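# Stack the lone carton squarely onto a carton pile

## Task

Pick up the single carton that is not part of any stack and set it on top of a stack of cartons so that it sits aligned with the cartons underneath, then open the gripper to release it.

## Robot and tools

Robot: two arms, left_arm and right_arm, each ending in a two-finger parallel gripper. The left_arm base sits at (+0.010, +0.272, 0) m with quat_wxyz (+1.000, 0, 0, -0.014); the right_arm base is at (-0.002, -0.306, 0) m with quat_wxyz (+0.998, 0, 0, -0.070). Joint ranges in rad, base to hand: waist -2.880..2.880, shoulder 0.000..3.142, elbow 0.000..3.019, wrist pitch -1.693..1.571, wrist yaw -1.571..1.571, wrist roll -2.094..2.094. Elbows stop a little before fully straight.

Frame: every pose is in one scene frame. Origin is on the table surface midway between the arms; +x runs out over the table, +y points toward left_arm, +z is up. The words left and right are arm names only, not image sides. On each gripper the fingers extend along its own +z and close along its own y. end_effector_position is the point between the finger pads, roughly 1 cm short of the fingertips.

Row layout (used by both motion tools): 16 numbers, always both arms. First left_arm: x, y, z (metres, absolute target for end_effector_position), qw, qx, qy, qz (absolute target orientation, w first), opening. Then the same eight for right_arm. Opening runs -1 (closed) to +1 (fully open, 0.094 m).

execute_actions(actions): a list of up to 15 actions. Each action is a list of up to 15 rows; each row is applied for one control step of 1/30 s, and if fewer than 15 rows are given the last row is repeated to fill the 0.5 s action. An empty list just reports state and images. Per step the commanded pose is clamped to within 70 mm and 16 degrees of the measured hand pose, then damped IK chases it (position wins over orientation if both cannot be met). After an action the arm only continues up to its last clamped pose, so far targets need further actions. An action is rejected for both arms if any target lies more than 0.6 m from that hand's current position along any of the hand's axes; if the first action fails that test against the latest reported state, or any action is malformed, nothing runs. To hold an orientation, repeat the same quaternion you chose every time rather than copying the reported one, which drifts.

move(target, speed, blocking): target is one 16-number row of absolute poses. Each hand follows a straight line to its pose, both finishing together, over 0.5 to 10 s (cut off at 10 s). speed is the path top speed in m/s, 0.002 to 0.5, default 0.25; rotation is capped at twice that in rad/s. Rotations go the short way. There is no obstacle or arm-to-arm avoidance, and the hand may lag, wander or overshoot speed, especially near full reach. Opening is applied at the start. Faster contact hits harder; aiming deeper past contact presses harder. With blocking=false you get a result after 0.5 s while motion continues; until an ending is reported, use wait or stop before sending new rows or moves. The result adds a "move:" line: ending (done, off_target, moving, held, fault; one named arm means the other finished), limits=paced (pose clipped) or limits=held (steps blocked, after which the arm may jump faster), plus each hand's distance from its pose.

wait(seconds): 0 to 10; lets the scene run holding last commands, returns early if a running move ends. stop(): brakes a running move; needs stopping distance; fingers keep moving. zoom_image(camera, region): camera is cam_head_left, cam_head_right, cam_left_wrist or cam_right_wrist; region [x0, y0, x1, y1] in pixels of that camera's last image, origin top-left, at most 504 by 504. read_manual(section): only "licences"; no motion. finished_scene(scene): integer, ends the current scene irreversibly; the carton must already be resting stacked and released.

Results: a state line per arm with end_effector_position and end_effector_quat_wxyz (printed position can be off, more when reaching far). "Hand target" lines show what the controller now drives toward. "pose unreachable" means a clearance check altered or blocked that arm's command. Action results list step readings; HELD marks steps where that arm was held back. grip_measured gives finger opening on the command scale (last Joint positions value is opening in metres); each gripper may read up to about 1 mm off. FAULT lines mean an arm stopped. MOTOR HOT appears from 85 °C; at 100 °C an OVER-TEMPERATURE FAULT makes that arm and gripper go limp and drop.

Cameras, in image order: cam_head_left and cam_head_right (504x504, fixed pinhole with radial distortion), cam_left_wrist and cam_right_wrist (616x616 fisheye, pose derived from joint readings). Calibration K, distortion and T_world_to_cam (world to camera, metres) are given per camera; actual cameras may differ by a few degrees and millimetres. Wrist optical frame: +z forward, +x image right, +y image down.

Practical notes: motions often finish a centimetre or more off target, usually low. To hold the carton, command an opening about 0.03 below grip_measured; less squeezes more gently. In this task pad force is reduced to roughly 13 to 25 N, so grasp firmly and move the load smoothly to avoid slipping. Brief external tugs on held parts or nudges to loose objects can occur. An idle arm should be sent the exact pose from the last result before it stopped, with its desired opening, in every call. Avoid dropping the carton, knocking anything off the table, slamming or pushing hard, and letting the arms collide or press on each other. Holding loads heats motors even while you deliberate, so do not linger with the carton lifted.

Each tool is called after "Emit:" as name(argument=value, ...) on one line, values as JSON.

## Session

Emit:
execute_actions(actions=[])

Scene clock: 0.00 s.
left_arm: end_effector_position=(+0.5549, +0.1039, +0.3633) grip_measured=+1.000 end_effector_quat_wxyz=(+0.005, +0.760, +0.622, +0.189) | right_arm: end_effector_position=(+0.2666, -0.3054, +0.2463) grip_measured=+1.000 end_effector_quat_wxyz=(+0.002, +0.377, +0.926, -0.009)
Joint positions: left_arm=[-0.367  1.743  2.017 -1.649 -0.329  1.406  0.094] | right_arm=[ 0.153  1.038  1.04  -1.577  0.018  0.787  0.094]
Joint velocities: left_arm=[-0.005  0.005  0.002  0.012 -0.066  0.051  0.   ] | right_arm=[-0.015 -0.024 -0.007 -0.002 -0.037 -0.007  0.   ]
Motor temperatures (°C, as the motors report them): left_arm=[30 28 29 29 30 27] | right_arm=[31 28 29 28 30 27]
Hand target (left_arm): +0.558, +0.103, +0.374; +0.017, +0.757, +0.623, +0.195
Hand target (right_arm): +0.272, -0.305, +0.253; +0.009, +0.377, +0.926, -0.006

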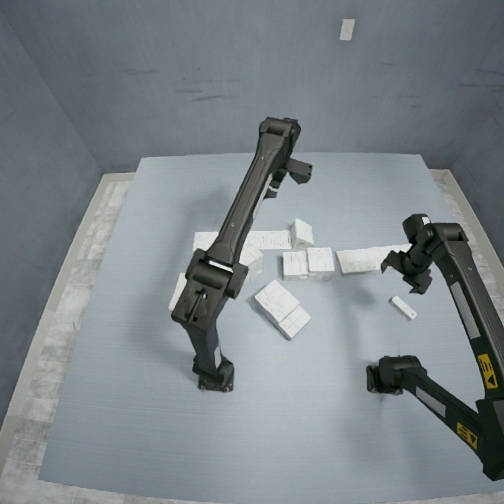

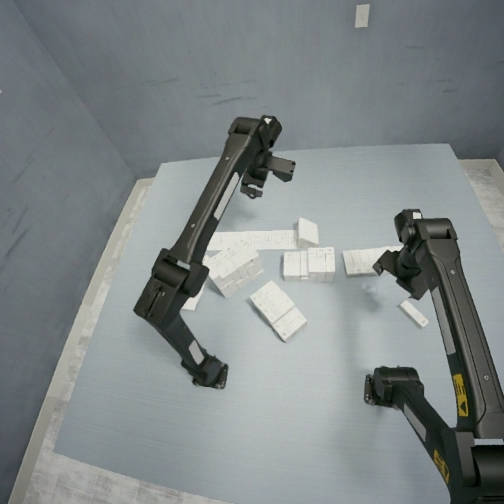

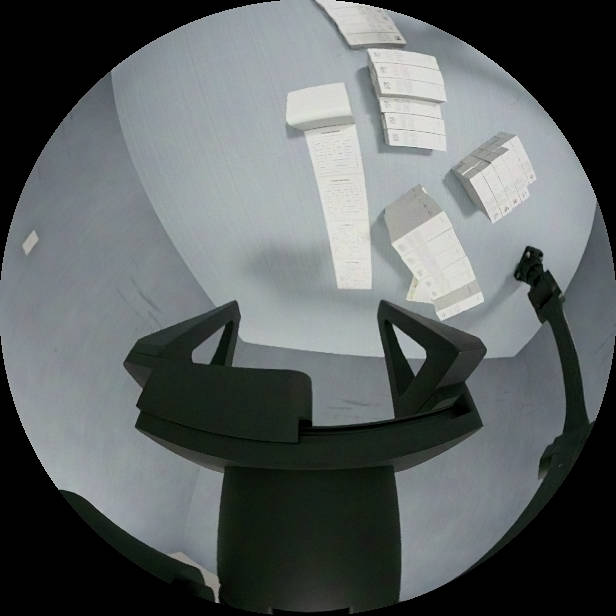

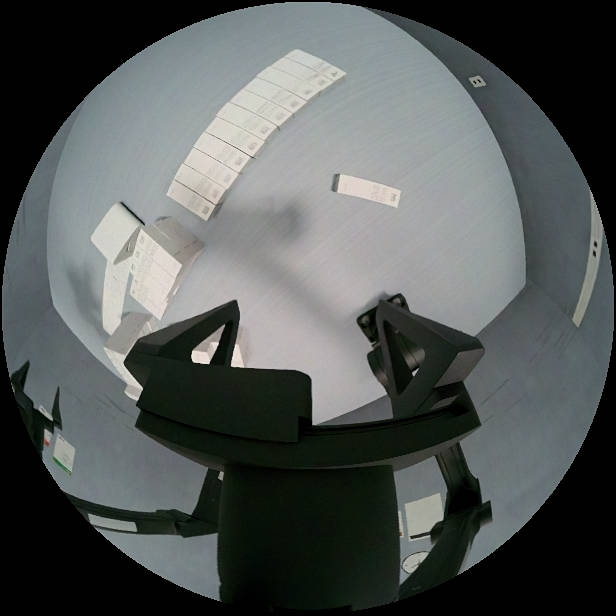

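Emit:
zoom_image(camera="cam_head_right", region=[140, 200, 460, 360])

Emit:
zoom_image(camera="cam_head_left", region=[140, 200, 460, 360])

Emit:
zoom_image(camera="cam_left_wrist", region=[260, 0, 580, 340])

Emit:
zoom_image(camera="cam_right_wrist", region=[60, 30, 460, 410])

Region (140, 200, 460, 360) of cam_head_right's 504x504 image, scaled by 1.575, with more detail than that image has.

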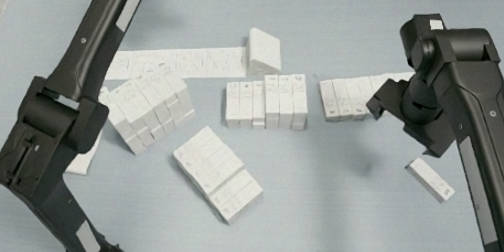

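Region (140, 200, 460, 360) of cam_head_left's 504x504 image, scaled by 1.575, with more detail than that image has.

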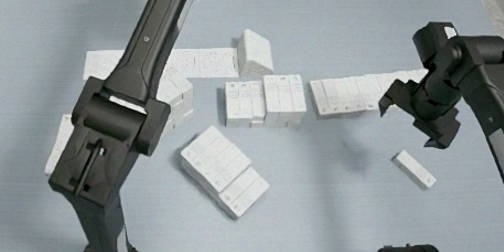

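Region (260, 0, 580, 340) of cam_left_wrist's 616x616 image, scaled by 1.482, with more detail than that image has; it fills the left 474 columns of this view, and the rest is white.

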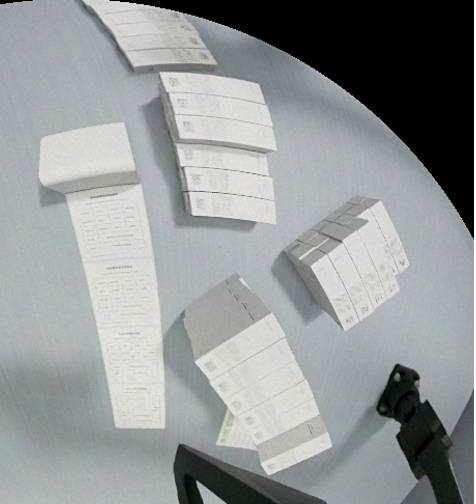

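Region (60, 30, 460, 410) of cam_right_wrist's 616x616 image, scaled by 1.260, with more detail than that image has; it fills the top 479 rows of this view, and the rest is white.

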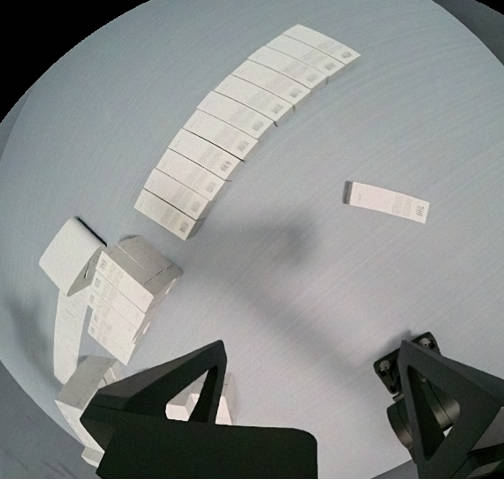

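Emit:
zoom_image(camera="cam_left_wrist", region=[360, 30, 560, 330])

Emit:
zoom_image(camera="cam_head_right", region=[170, 210, 350, 350])

Region (360, 30, 560, 330) of cam_left_wrist's 616x616 image, scaled by 1.680, with more detail than that image has.

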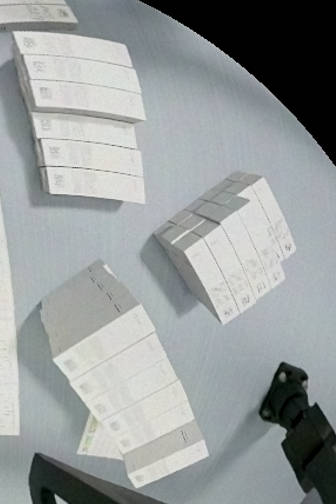

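Region (170, 210, 350, 350) of cam_head_right's 504x504 image, scaled by 2.800, with more detail than that image has.

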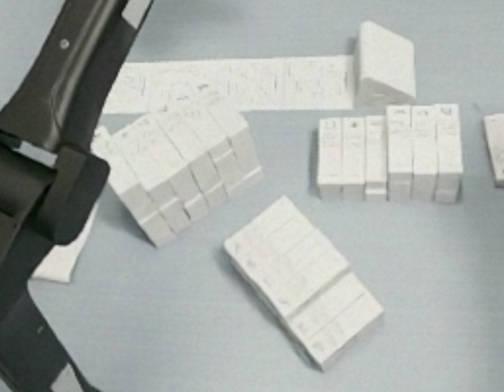

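Emit:
move(target=[0.5549,0.1039,0.3633,0.005,0.76,0.622,0.189,1,0.255,-0.455,0.17,0,-0.358,0.934,0,1], speed=0.4)

Scene clock: 58.50 s.
left_arm: end_effector_position=(+0.5549, +0.1039, +0.3633) grip_measured=+1.000 end_effector_quat_wxyz=(+0.005, +0.760, +0.622, +0.189) | right_arm: end_effector_position=(+0.2562, -0.4541, +0.1801) grip_measured=+1.000 end_effector_quat_wxyz=(+0.008, -0.356, +0.934, -0.010)
Joint positions: left_arm=[-0.367  1.743  2.017 -1.649 -0.329  1.406  0.094] | right_arm=[-0.381  1.118  0.921 -1.348 -0.    -1.248  0.094]
Joint velocities: left_arm=[-0.005 -0.005  0.017 -0.022  0.007  0.007  0.   ] | right_arm=[-0.024 -0.024 -0.017  0.012 -0.081  0.051  0.   ]
Motor temperatures (°C, as the motors report them): left_arm=[30 30 33 29 30 27] | right_arm=[31 28 34 28 30 27]
Hand target (left_arm): +0.555, +0.104, +0.363; +0.005, +0.760, +0.622, +0.189
Hand target (right_arm): +0.255, -0.455, +0.170; +0.003, -0.358, +0.934, -0.001
Off the commanded pose (left_arm): 0.000 m, 0 deg.
Off the commanded pose (right_arm): 0.010 m, 1 deg.
move: done
camera_calibration (this result's frames):
cam_right_wrist: T_world_to_cam=[[0.666293, -0.745417, 0.020179, -0.508084], [-0.61454, -0.533578, 0.581063, -0.187573], [-0.422367, -0.399559, -0.813608, 0.195626], [0, 0, 0, 1]] pos_world=[0.305887, -0.400656, 0.278407]

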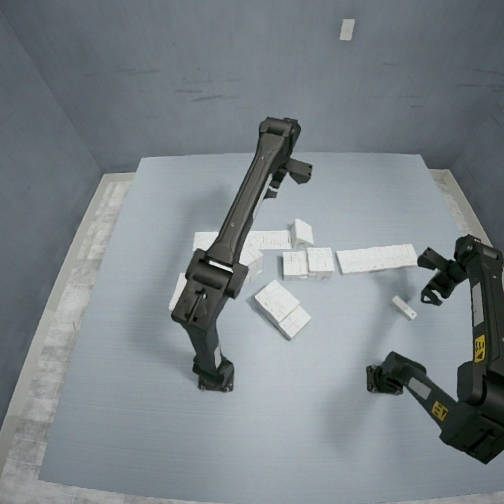

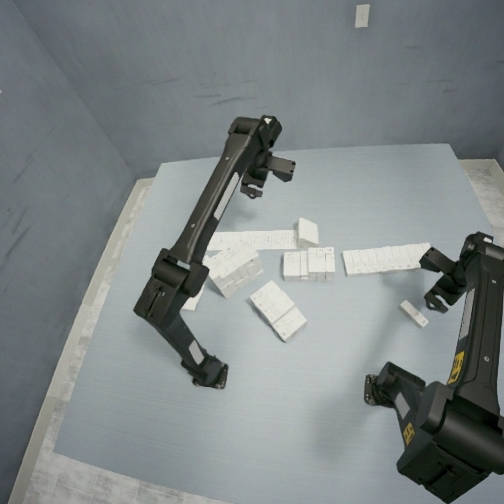

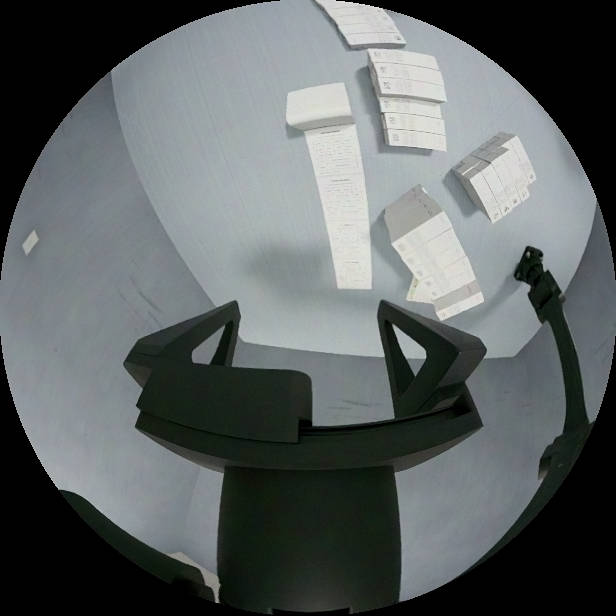

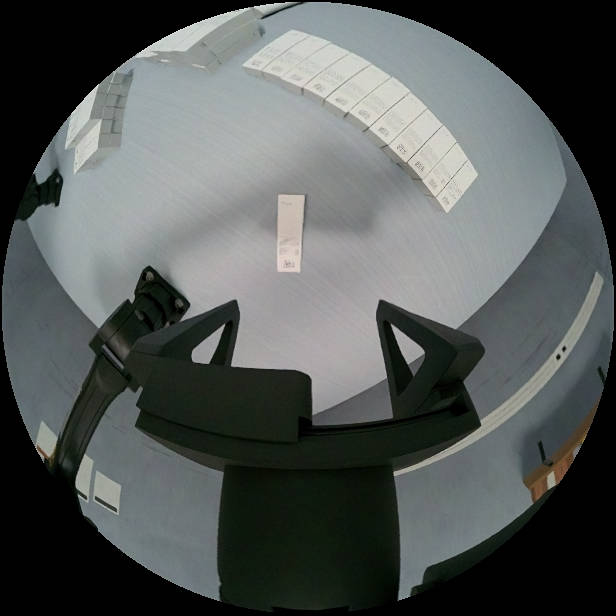

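Emit:
move(target=[0.5549,0.1039,0.3633,0.005,0.76,0.622,0.189,1,0.244,-0.437,0.09,0,-0.358,0.934,0,1])

Emit:
zoom_image(camera="cam_right_wrist", region=[200, 120, 420, 340])

Scene clock: 71.00 s.
left_arm: end_effector_position=(+0.5549, +0.1039, +0.3633) grip_measured=+1.000 end_effector_quat_wxyz=(+0.005, +0.760, +0.622, +0.189) | right_arm: end_effector_position=(+0.2438, -0.4391, +0.0957) grip_measured=+1.000 end_effector_quat_wxyz=(+0.003, -0.358, +0.934, -0.003)
Joint positions: left_arm=[-0.367  1.743  2.017 -1.649 -0.329  1.406  0.094] | right_arm=[-0.356  1.158  0.717 -1.12  -0.    -1.228  0.094]
Joint velocities: left_arm=[-0.005  0.005  0.012 -0.012 -0.007 -0.051  0.   ] | right_arm=[-0.005 -0.005 -0.022 -0.012  0.022 -0.022  0.   ]
Motor temperatures (°C, as the motors report them): left_arm=[30 30 33 29 30 27] | right_arm=[31 28 33 28 30 27]
Hand target (left_arm): +0.555, +0.104, +0.363; +0.005, +0.760, +0.622, +0.189
Hand target (right_arm): +0.245, -0.437, +0.090; +0.000, -0.358, +0.934, -0.000
Off the commanded pose (left_arm): 0.000 m, 0 deg.
Off the commanded pose (right_arm): 0.006 m, 1 deg.
move: done
camera_calibration (this result's frames):
cam_right_wrist: T_world_to_cam=[[0.670157, -0.742203, 0.0049145, -0.484961], [-0.603801, -0.541314, 0.585153, -0.144612], [-0.431642, -0.395112, -0.810908, 0.131672], [0, 0, 0, 1]] pos_world=[0.294518, -0.386195, 0.193778]

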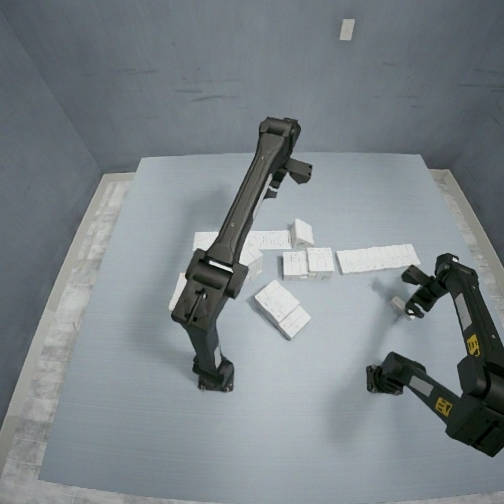

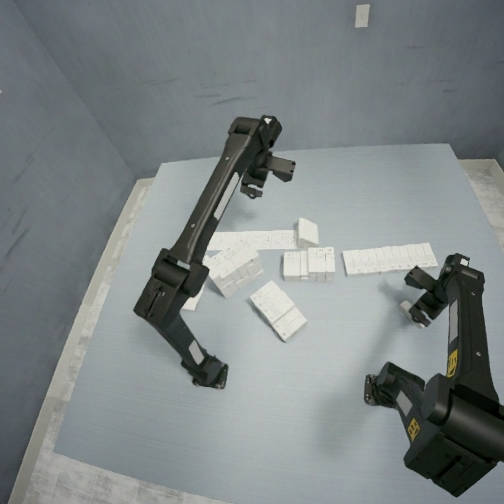

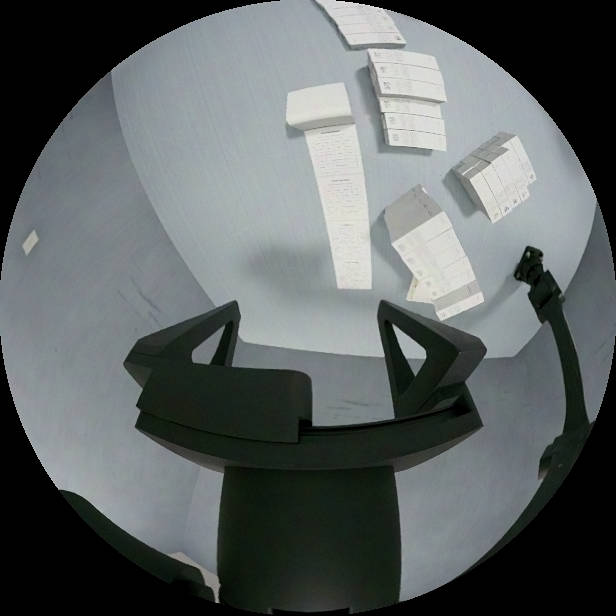

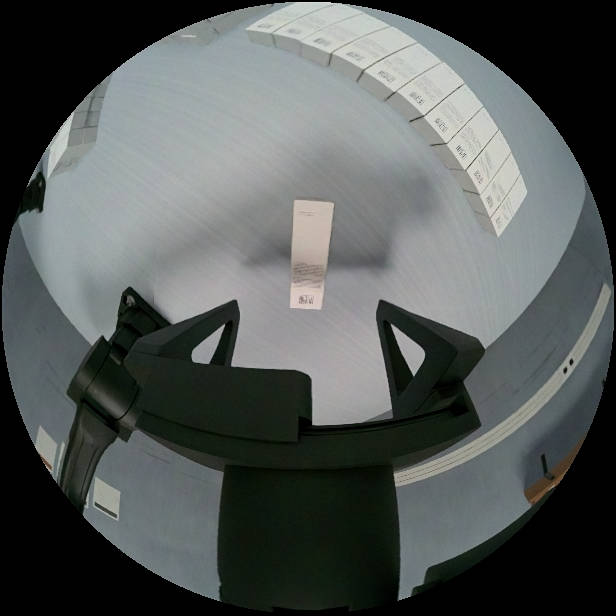

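Region (200, 120, 420, 340) of cam_right_wrist's 616x616 image, scaled by 2.291, with more detail than that image has.

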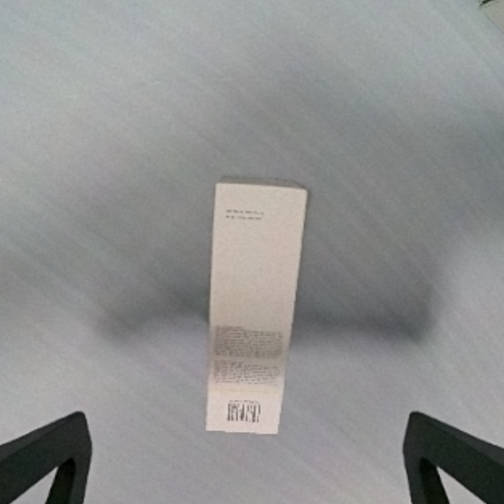

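Emit:
move(target=[0.5549,0.1039,0.3633,0.005,0.76,0.622,0.189,1,0.249,-0.432,0.018,0,-0.342,0.94,0,1], speed=0.12)

Scene clock: 88.07 s.
left_arm: end_effector_position=(+0.5549, +0.1039, +0.3633) grip_measured=+1.000 end_effector_quat_wxyz=(+0.005, +0.760, +0.622, +0.189) | right_arm: end_effector_position=(+0.2512, -0.4356, +0.0245) grip_measured=+1.000 end_effector_quat_wxyz=(+0.005, -0.343, +0.939, -0.005)
Joint positions: left_arm=[-0.367  1.743  2.017 -1.649 -0.329  1.406  0.094] | right_arm=[-0.333  1.303  0.613 -0.867 -0.    -1.171  0.094]
Joint velocities: left_arm=[-0.005  0.005  0.007  0.002 -0.051 -0.007  0.   ] | right_arm=[-0.005 -0.005 -0.002  0.002 -0.037 -0.007  0.   ]
Motor temperatures (°C, as the motors report them): left_arm=[30 31 33 29 30 27] | right_arm=[31 28 33 28 30 27]
Hand target (left_arm): +0.555, +0.104, +0.363; +0.005, +0.760, +0.622, +0.189
Hand target (right_arm): +0.250, -0.432, +0.018; -0.000, -0.342, +0.940, +0.000
Off the commanded pose (left_arm): 0.000 m, 0 deg.
Off the commanded pose (right_arm): 0.008 m, 1 deg.
move: done
camera_calibration (this result's frames):
cam_right_wrist: T_world_to_cam=[[0.644847, -0.764268, 0.00822232, -0.490329], [-0.623748, -0.520006, 0.583552, -0.0822137], [-0.441714, -0.38143, -0.812034, 0.0870416], [0, 0, 0, 1]] pos_world=[0.303354, -0.384294, 0.122688]

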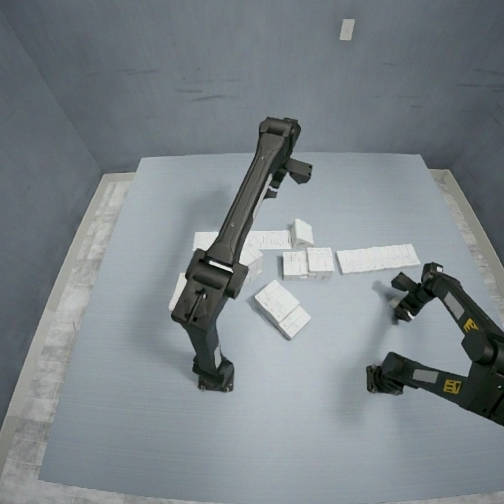

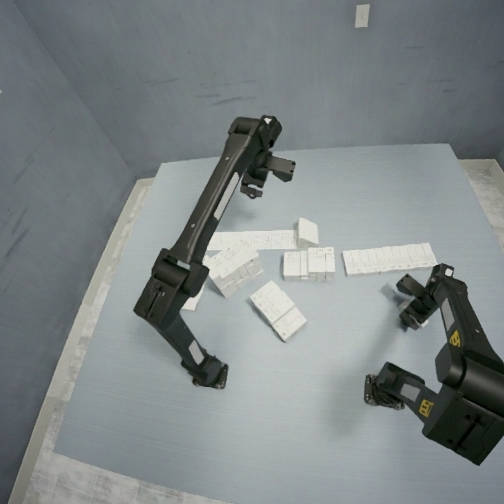

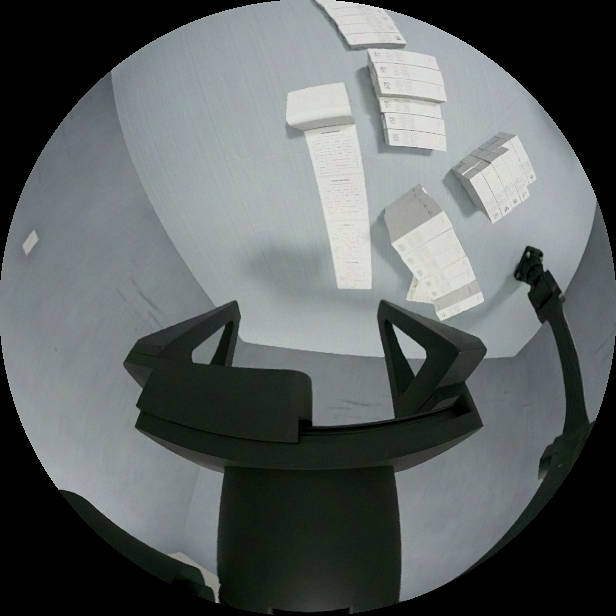

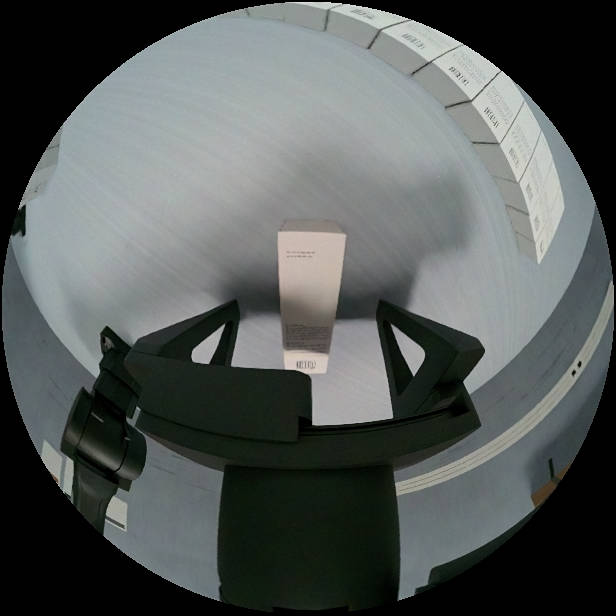

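Emit:
move(target=[0.5549,0.1039,0.3633,0.005,0.76,0.622,0.189,1,0.249,-0.432,0.016,0,-0.342,0.94,0,-0.5], speed=0.05)

Scene clock: 91.83 s.
left_arm: end_effector_position=(+0.5549, +0.1039, +0.3633) grip_measured=+1.000 end_effector_quat_wxyz=(+0.005, +0.760, +0.622, +0.189) | right_arm: end_effector_position=(+0.2521, -0.4360, +0.0245) grip_measured=-0.349 end_effector_quat_wxyz=(+0.006, -0.342, +0.940, -0.006)
Joint positions: left_arm=[-0.367  1.743  2.017 -1.649 -0.329  1.406  0.094] | right_arm=[-0.333  1.303  0.613 -0.863 -0.    -1.17   0.031]
Joint velocities: left_arm=[-0.005 -0.024 -0.017  0.027  0.081 -0.051  0.   ] | right_arm=[-0.005  0.005  0.002 -0.017  0.051 -0.022  0.   ]
Motor temperatures (°C, as the motors report them): left_arm=[30 31 33 29 30 27] | right_arm=[31 28 33 28 30 27]
Hand target (left_arm): +0.555, +0.104, +0.363; +0.005, +0.760, +0.622, +0.189
Hand target (right_arm): +0.249, -0.432, +0.016; -0.000, -0.342, +0.940, -0.000
Off the commanded pose (left_arm): 0.000 m, 0 deg.
Off the commanded pose (right_arm): 0.010 m, 1 deg.
move: done
camera_calibration (this result's frames):
cam_right_wrist: T_world_to_cam=[[0.643642, -0.765231, 0.0120799, -0.491491], [-0.626724, -0.517952, 0.582188, -0.0802138], [-0.439252, -0.382292, -0.812964, 0.0863069], [0, 0, 0, 1]] pos_world=[0.303983, -0.384657, 0.122801]

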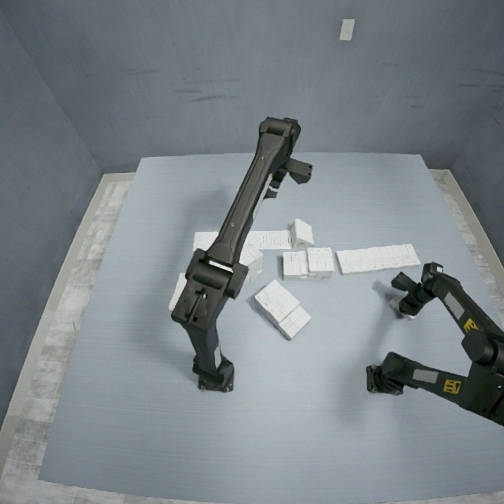

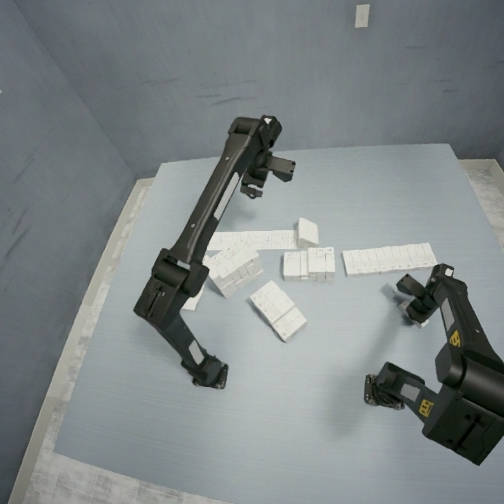

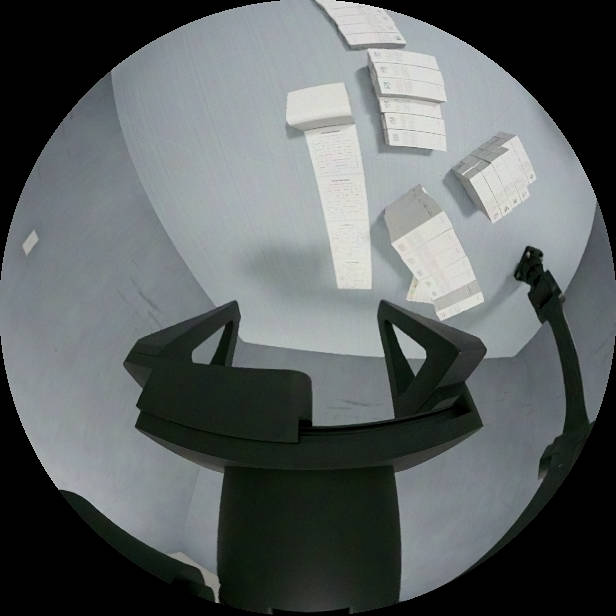

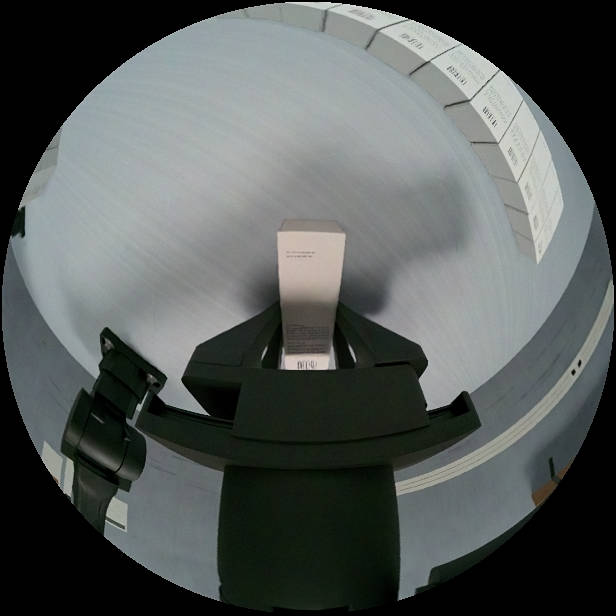

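Emit:
move(target=[0.5549,0.1039,0.3633,0.005,0.76,0.622,0.189,1,0.26,-0.42,0.2,0,-0.25,0.968,0,-0.45], speed=0.25)

Emit:
move(target=[0.5549,0.1039,0.3633,0.005,0.76,0.622,0.189,1,0.40,-0.14,0.22,0,0,1,0,-0.45], speed=0.25)

Scene clock: 113.07 s.
left_arm: end_effector_position=(+0.5549, +0.1039, +0.3633) grip_measured=+1.000 end_effector_quat_wxyz=(+0.005, +0.760, +0.622, +0.189) | right_arm: end_effector_position=(+0.2484, -0.4174, +0.1838) grip_measured=-0.349 end_effector_quat_wxyz=(-0.014, -0.251, +0.968, +0.012)
Joint positions: left_arm=[-0.367  1.743  2.017 -1.649 -0.329  1.406  0.094] | right_arm=[-0.279  1.092  0.912 -1.427 -0.001 -0.926  0.031]
Joint velocities: left_arm=[-0.005 -0.005  0.007  0.007  0.051 -0.037  0.   ] | right_arm=[-0.005  0.005 -0.007  0.012 -0.007 -0.007 -0.   ]
Motor temperatures (°C, as the motors report them): left_arm=[30 31 33 29 30 27] | right_arm=[31 28 33 28 30 27]
Hand target (left_arm): +0.555, +0.104, +0.363; +0.005, +0.760, +0.622, +0.189
Hand target (right_arm): +0.258, -0.419, +0.201; -0.000, -0.250, +0.968, +0.000
Off the commanded pose (left_arm): 0.000 m, 0 deg.
Off the commanded pose (right_arm): 0.020 m, 2 deg.
move: off_target (right_arm)
camera_calibration (this result's frames):
cam_right_wrist: T_world_to_cam=[[0.48698, -0.872765, -0.0336419, -0.474307], [-0.685218, -0.405651, 0.604916, -0.108382], [-0.541596, -0.27153, -0.795579, 0.289749], [0, 0, 0, 1]] pos_world=[0.313639, -0.379248, 0.280124]

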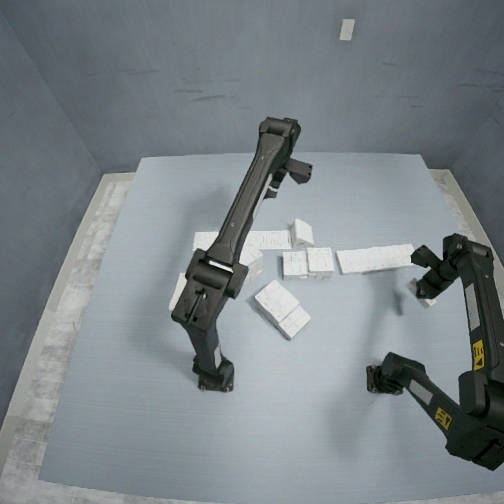

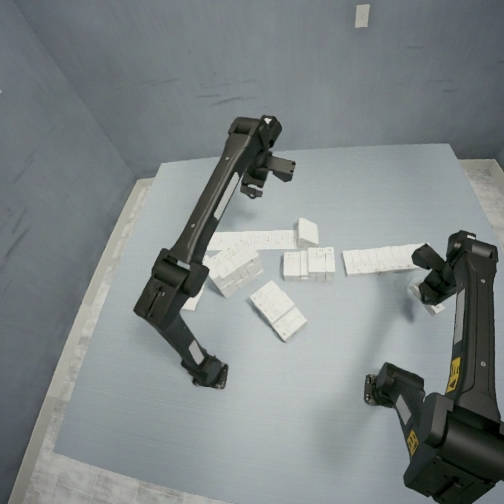

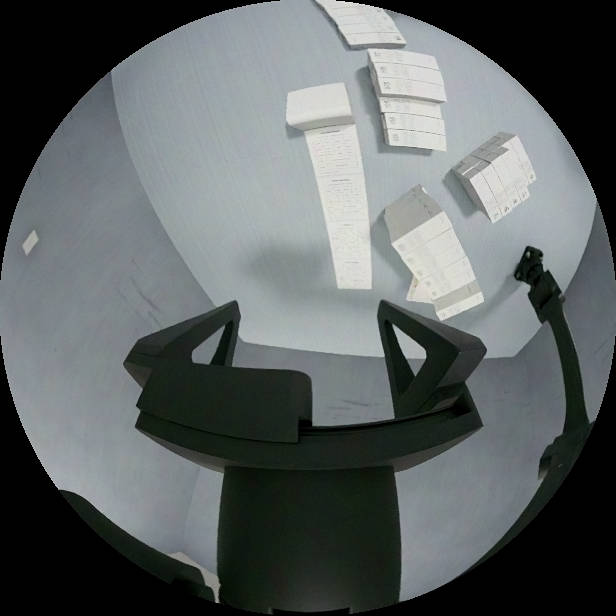

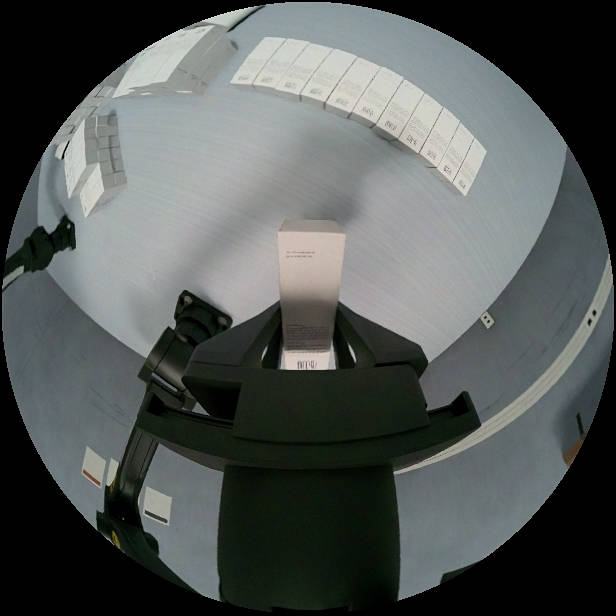

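Scene clock: 115.00 s.
left_arm: end_effector_position=(+0.5549, +0.1039, +0.3633) grip_measured=+1.000 end_effector_quat_wxyz=(+0.005, +0.760, +0.622, +0.189) | right_arm: end_effector_position=(+0.3862, -0.1446, +0.2099) grip_measured=-0.350 end_effector_quat_wxyz=(-0.012, -0.007, +1.000, -0.002)
Joint positions: left_arm=[-0.367  1.743  2.017 -1.649 -0.329  1.406  0.094] | right_arm=[ 0.532  1.464  1.31  -1.441 -0.005  0.378  0.031]
Joint velocities: left_arm=[-0.015 -0.005 -0.017 -0.012  0.037 -0.037  0.   ] | right_arm=[-0.005 -0.005 -0.007 -0.007 -0.007  0.095  0.001]
Motor temperatures (°C, as the motors report them): left_arm=[30 31 33 29 30 27] | right_arm=[31 28 34 28 30 27]
Hand target (left_arm): +0.555, +0.104, +0.363; +0.005, +0.760, +0.622, +0.189
Hand target (right_arm): +0.400, -0.141, +0.220; -0.004, -0.000, +1.000, -0.000
Off the commanded pose (left_arm): 0.000 m, 0 deg.
Off the commanded pose (right_arm): 0.018 m, 2 deg.
move: off_target (right_arm)
camera_calibration (this result's frames):
cam_right_wrist: T_world_to_cam=[[0.015644, -0.999877, 0.00108729, -0.146074], [-0.794261, -0.0117663, 0.607463, 0.179424], [-0.607376, -0.0103667, -0.794347, 0.522116], [0, 0, 0, 1]] pos_world=[0.461915, -0.138532, 0.305906]

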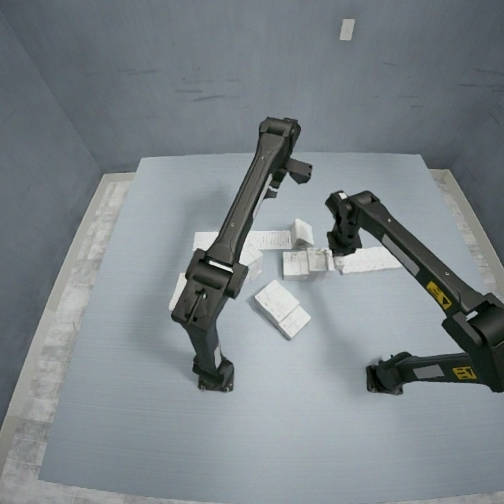

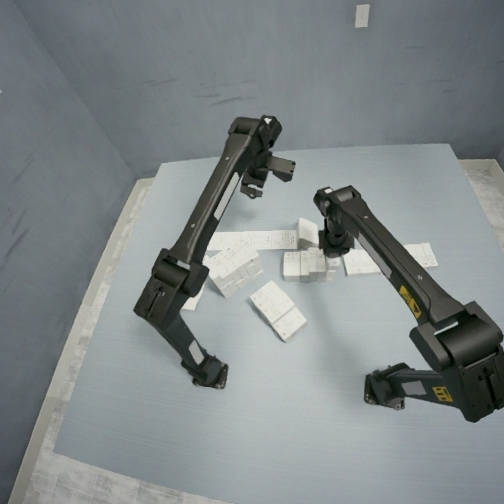

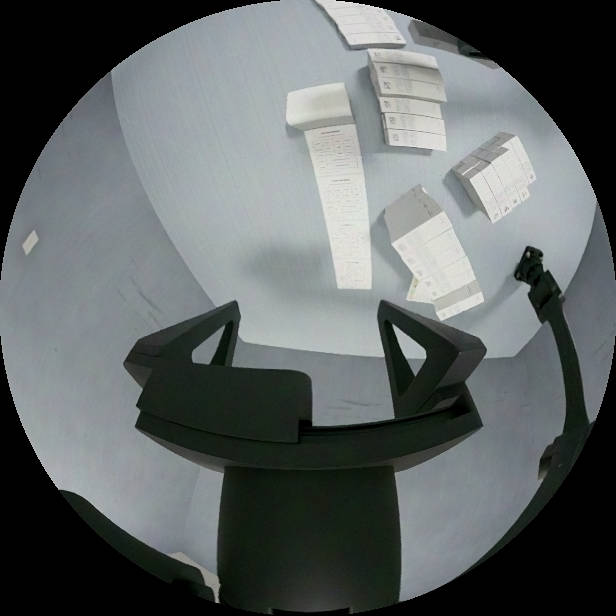

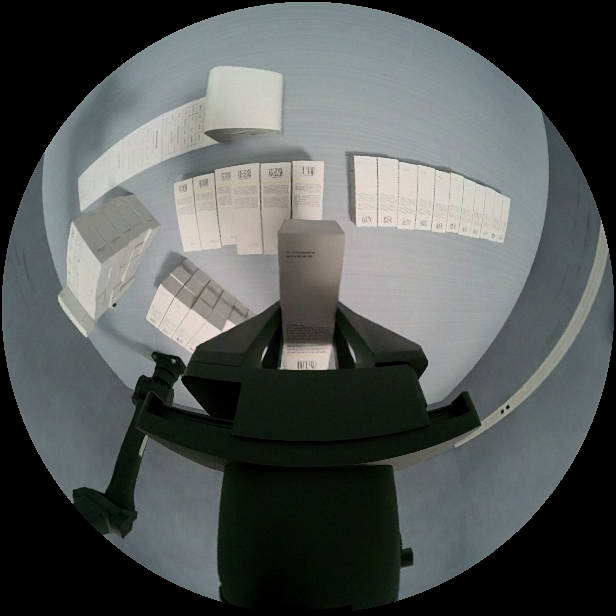

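Emit:
zoom_image(camera="cam_right_wrist", region=[160, 130, 380, 280])

Emit:
zoom_image(camera="cam_left_wrist", region=[340, 0, 520, 170])

Region (160, 130, 380, 280) of cam_right_wrist's 616x616 image, scaled by 2.291, with more detail than that image has; it fills the top 344 rows of this view, and the rest is white.

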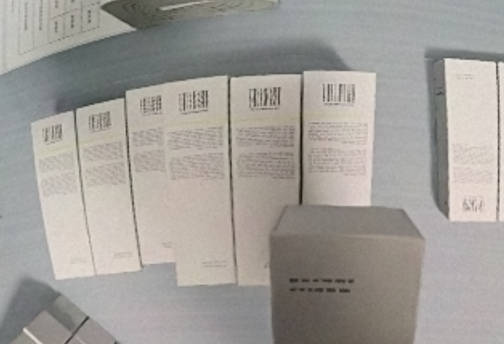

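Region (340, 0, 520, 170) of cam_left_wrist's 616x616 image, scaled by 2.800, with more detail than that image has.

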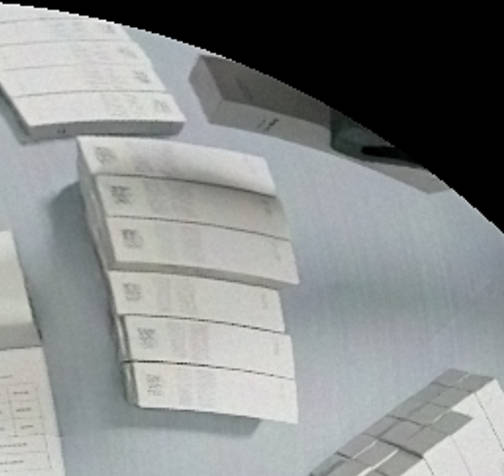

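Emit:
move(target=[0.5549,0.1039,0.3633,0.005,0.76,0.622,0.189,1,0.44,-0.108,0.15,0,0,1,0,-0.45], speed=0.12)

Emit:
zoom_image(camera="cam_right_wrist", region=[180, 120, 440, 320])

Emit:
zoom_image(camera="cam_left_wrist", region=[340, 0, 520, 170])

Scene clock: 155.90 s.
left_arm: end_effector_position=(+0.5549, +0.1039, +0.3633) grip_measured=+1.000 end_effector_quat_wxyz=(+0.005, +0.760, +0.622, +0.189) | right_arm: end_effector_position=(+0.4223, -0.1196, +0.1422) grip_measured=-0.350 end_effector_quat_wxyz=(-0.018, -0.001, +1.000, -0.006)
Joint positions: left_arm=[-0.367  1.743  2.017 -1.649 -0.329  1.406  0.094] | right_arm=[ 0.552  1.623  1.311 -1.297 -0.003  0.411  0.031]
Joint velocities: left_arm=[ 0.005  0.005 -0.012  0.002 -0.007 -0.022  0.   ] | right_arm=[-0.024 -0.024  0.007  0.007 -0.022 -0.022  0.   ]
Motor temperatures (°C, as the motors report them): left_arm=[30 31 33 29 30 27] | right_arm=[31 29 38 28 30 27]
Hand target (left_arm): +0.555, +0.104, +0.363; +0.005, +0.760, +0.622, +0.189
Hand target (right_arm): +0.440, -0.109, +0.150; +0.000, -0.000, +1.000, +0.000
Off the commanded pose (left_arm): 0.000 m, 0 deg.
Off the commanded pose (right_arm): 0.023 m, 2 deg.
move: off_target (right_arm)
camera_calibration (this result's frames):
cam_right_wrist: T_world_to_cam=[[0.00319046, -0.999953, 0.00911296, -0.117533], [-0.78722, 0.00310818, 0.616664, 0.24702], [-0.616664, -0.00914135, -0.787174, 0.493604], [0, 0, 0, 1]] pos_world=[0.499222, -0.113783, 0.237294]

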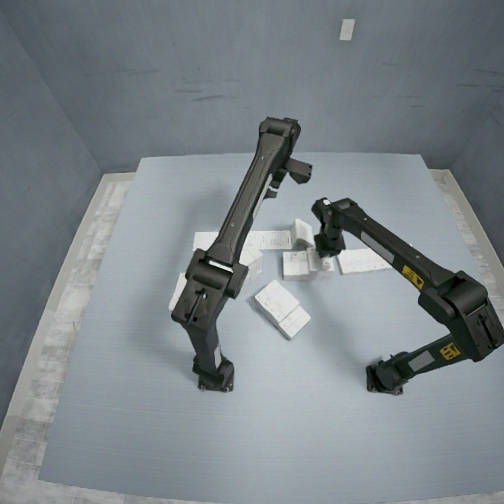

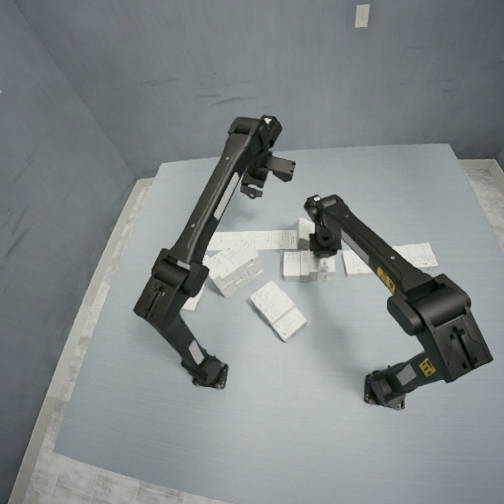

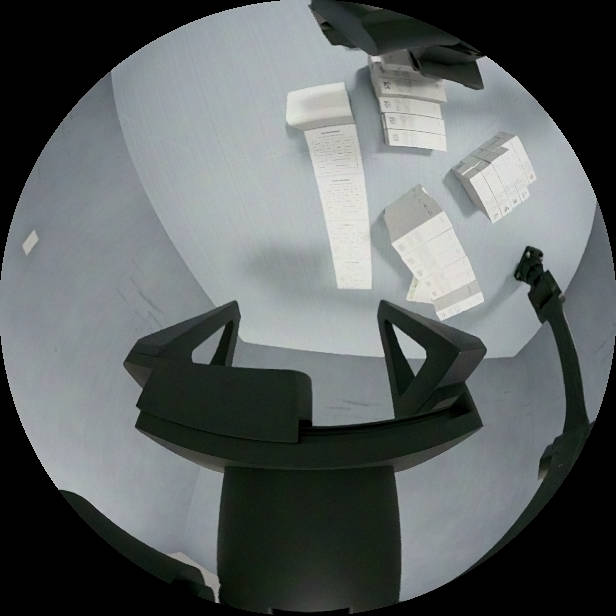

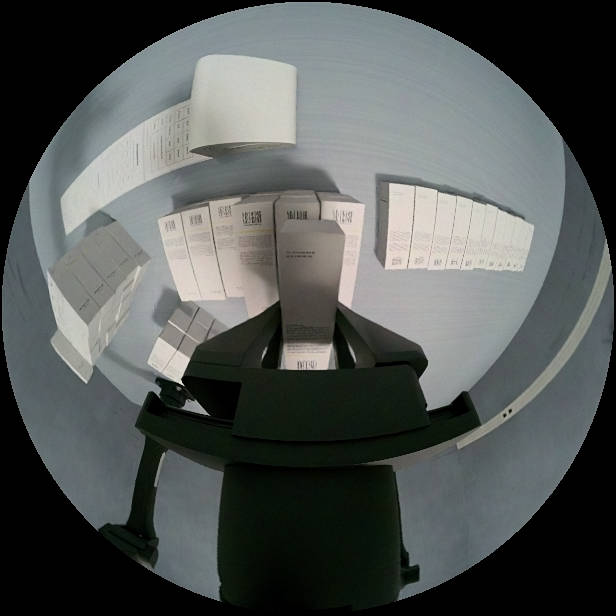

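Region (180, 120, 440, 320) of cam_right_wrist's 616x616 image, scaled by 1.938, with more detail than that image has; it fills the top 388 rows of this view, and the rest is white.

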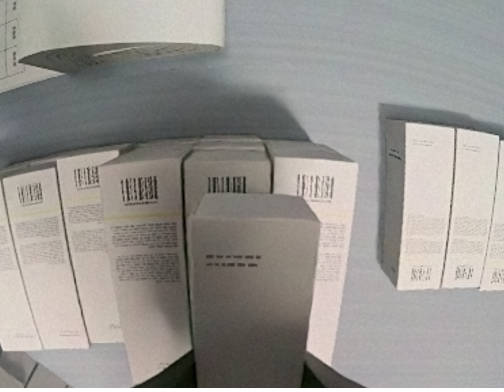

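Region (340, 0, 520, 170) of cam_left_wrist's 616x616 image, scaled by 2.800, with more detail than that image has.

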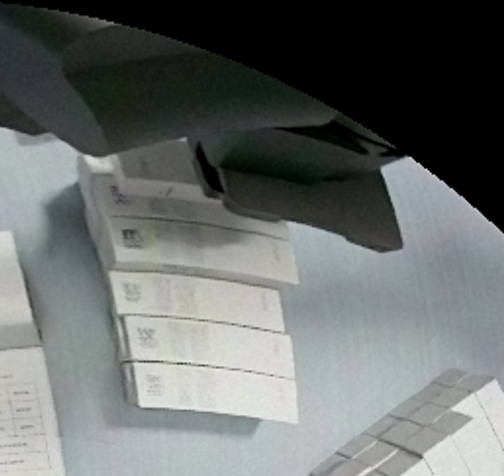

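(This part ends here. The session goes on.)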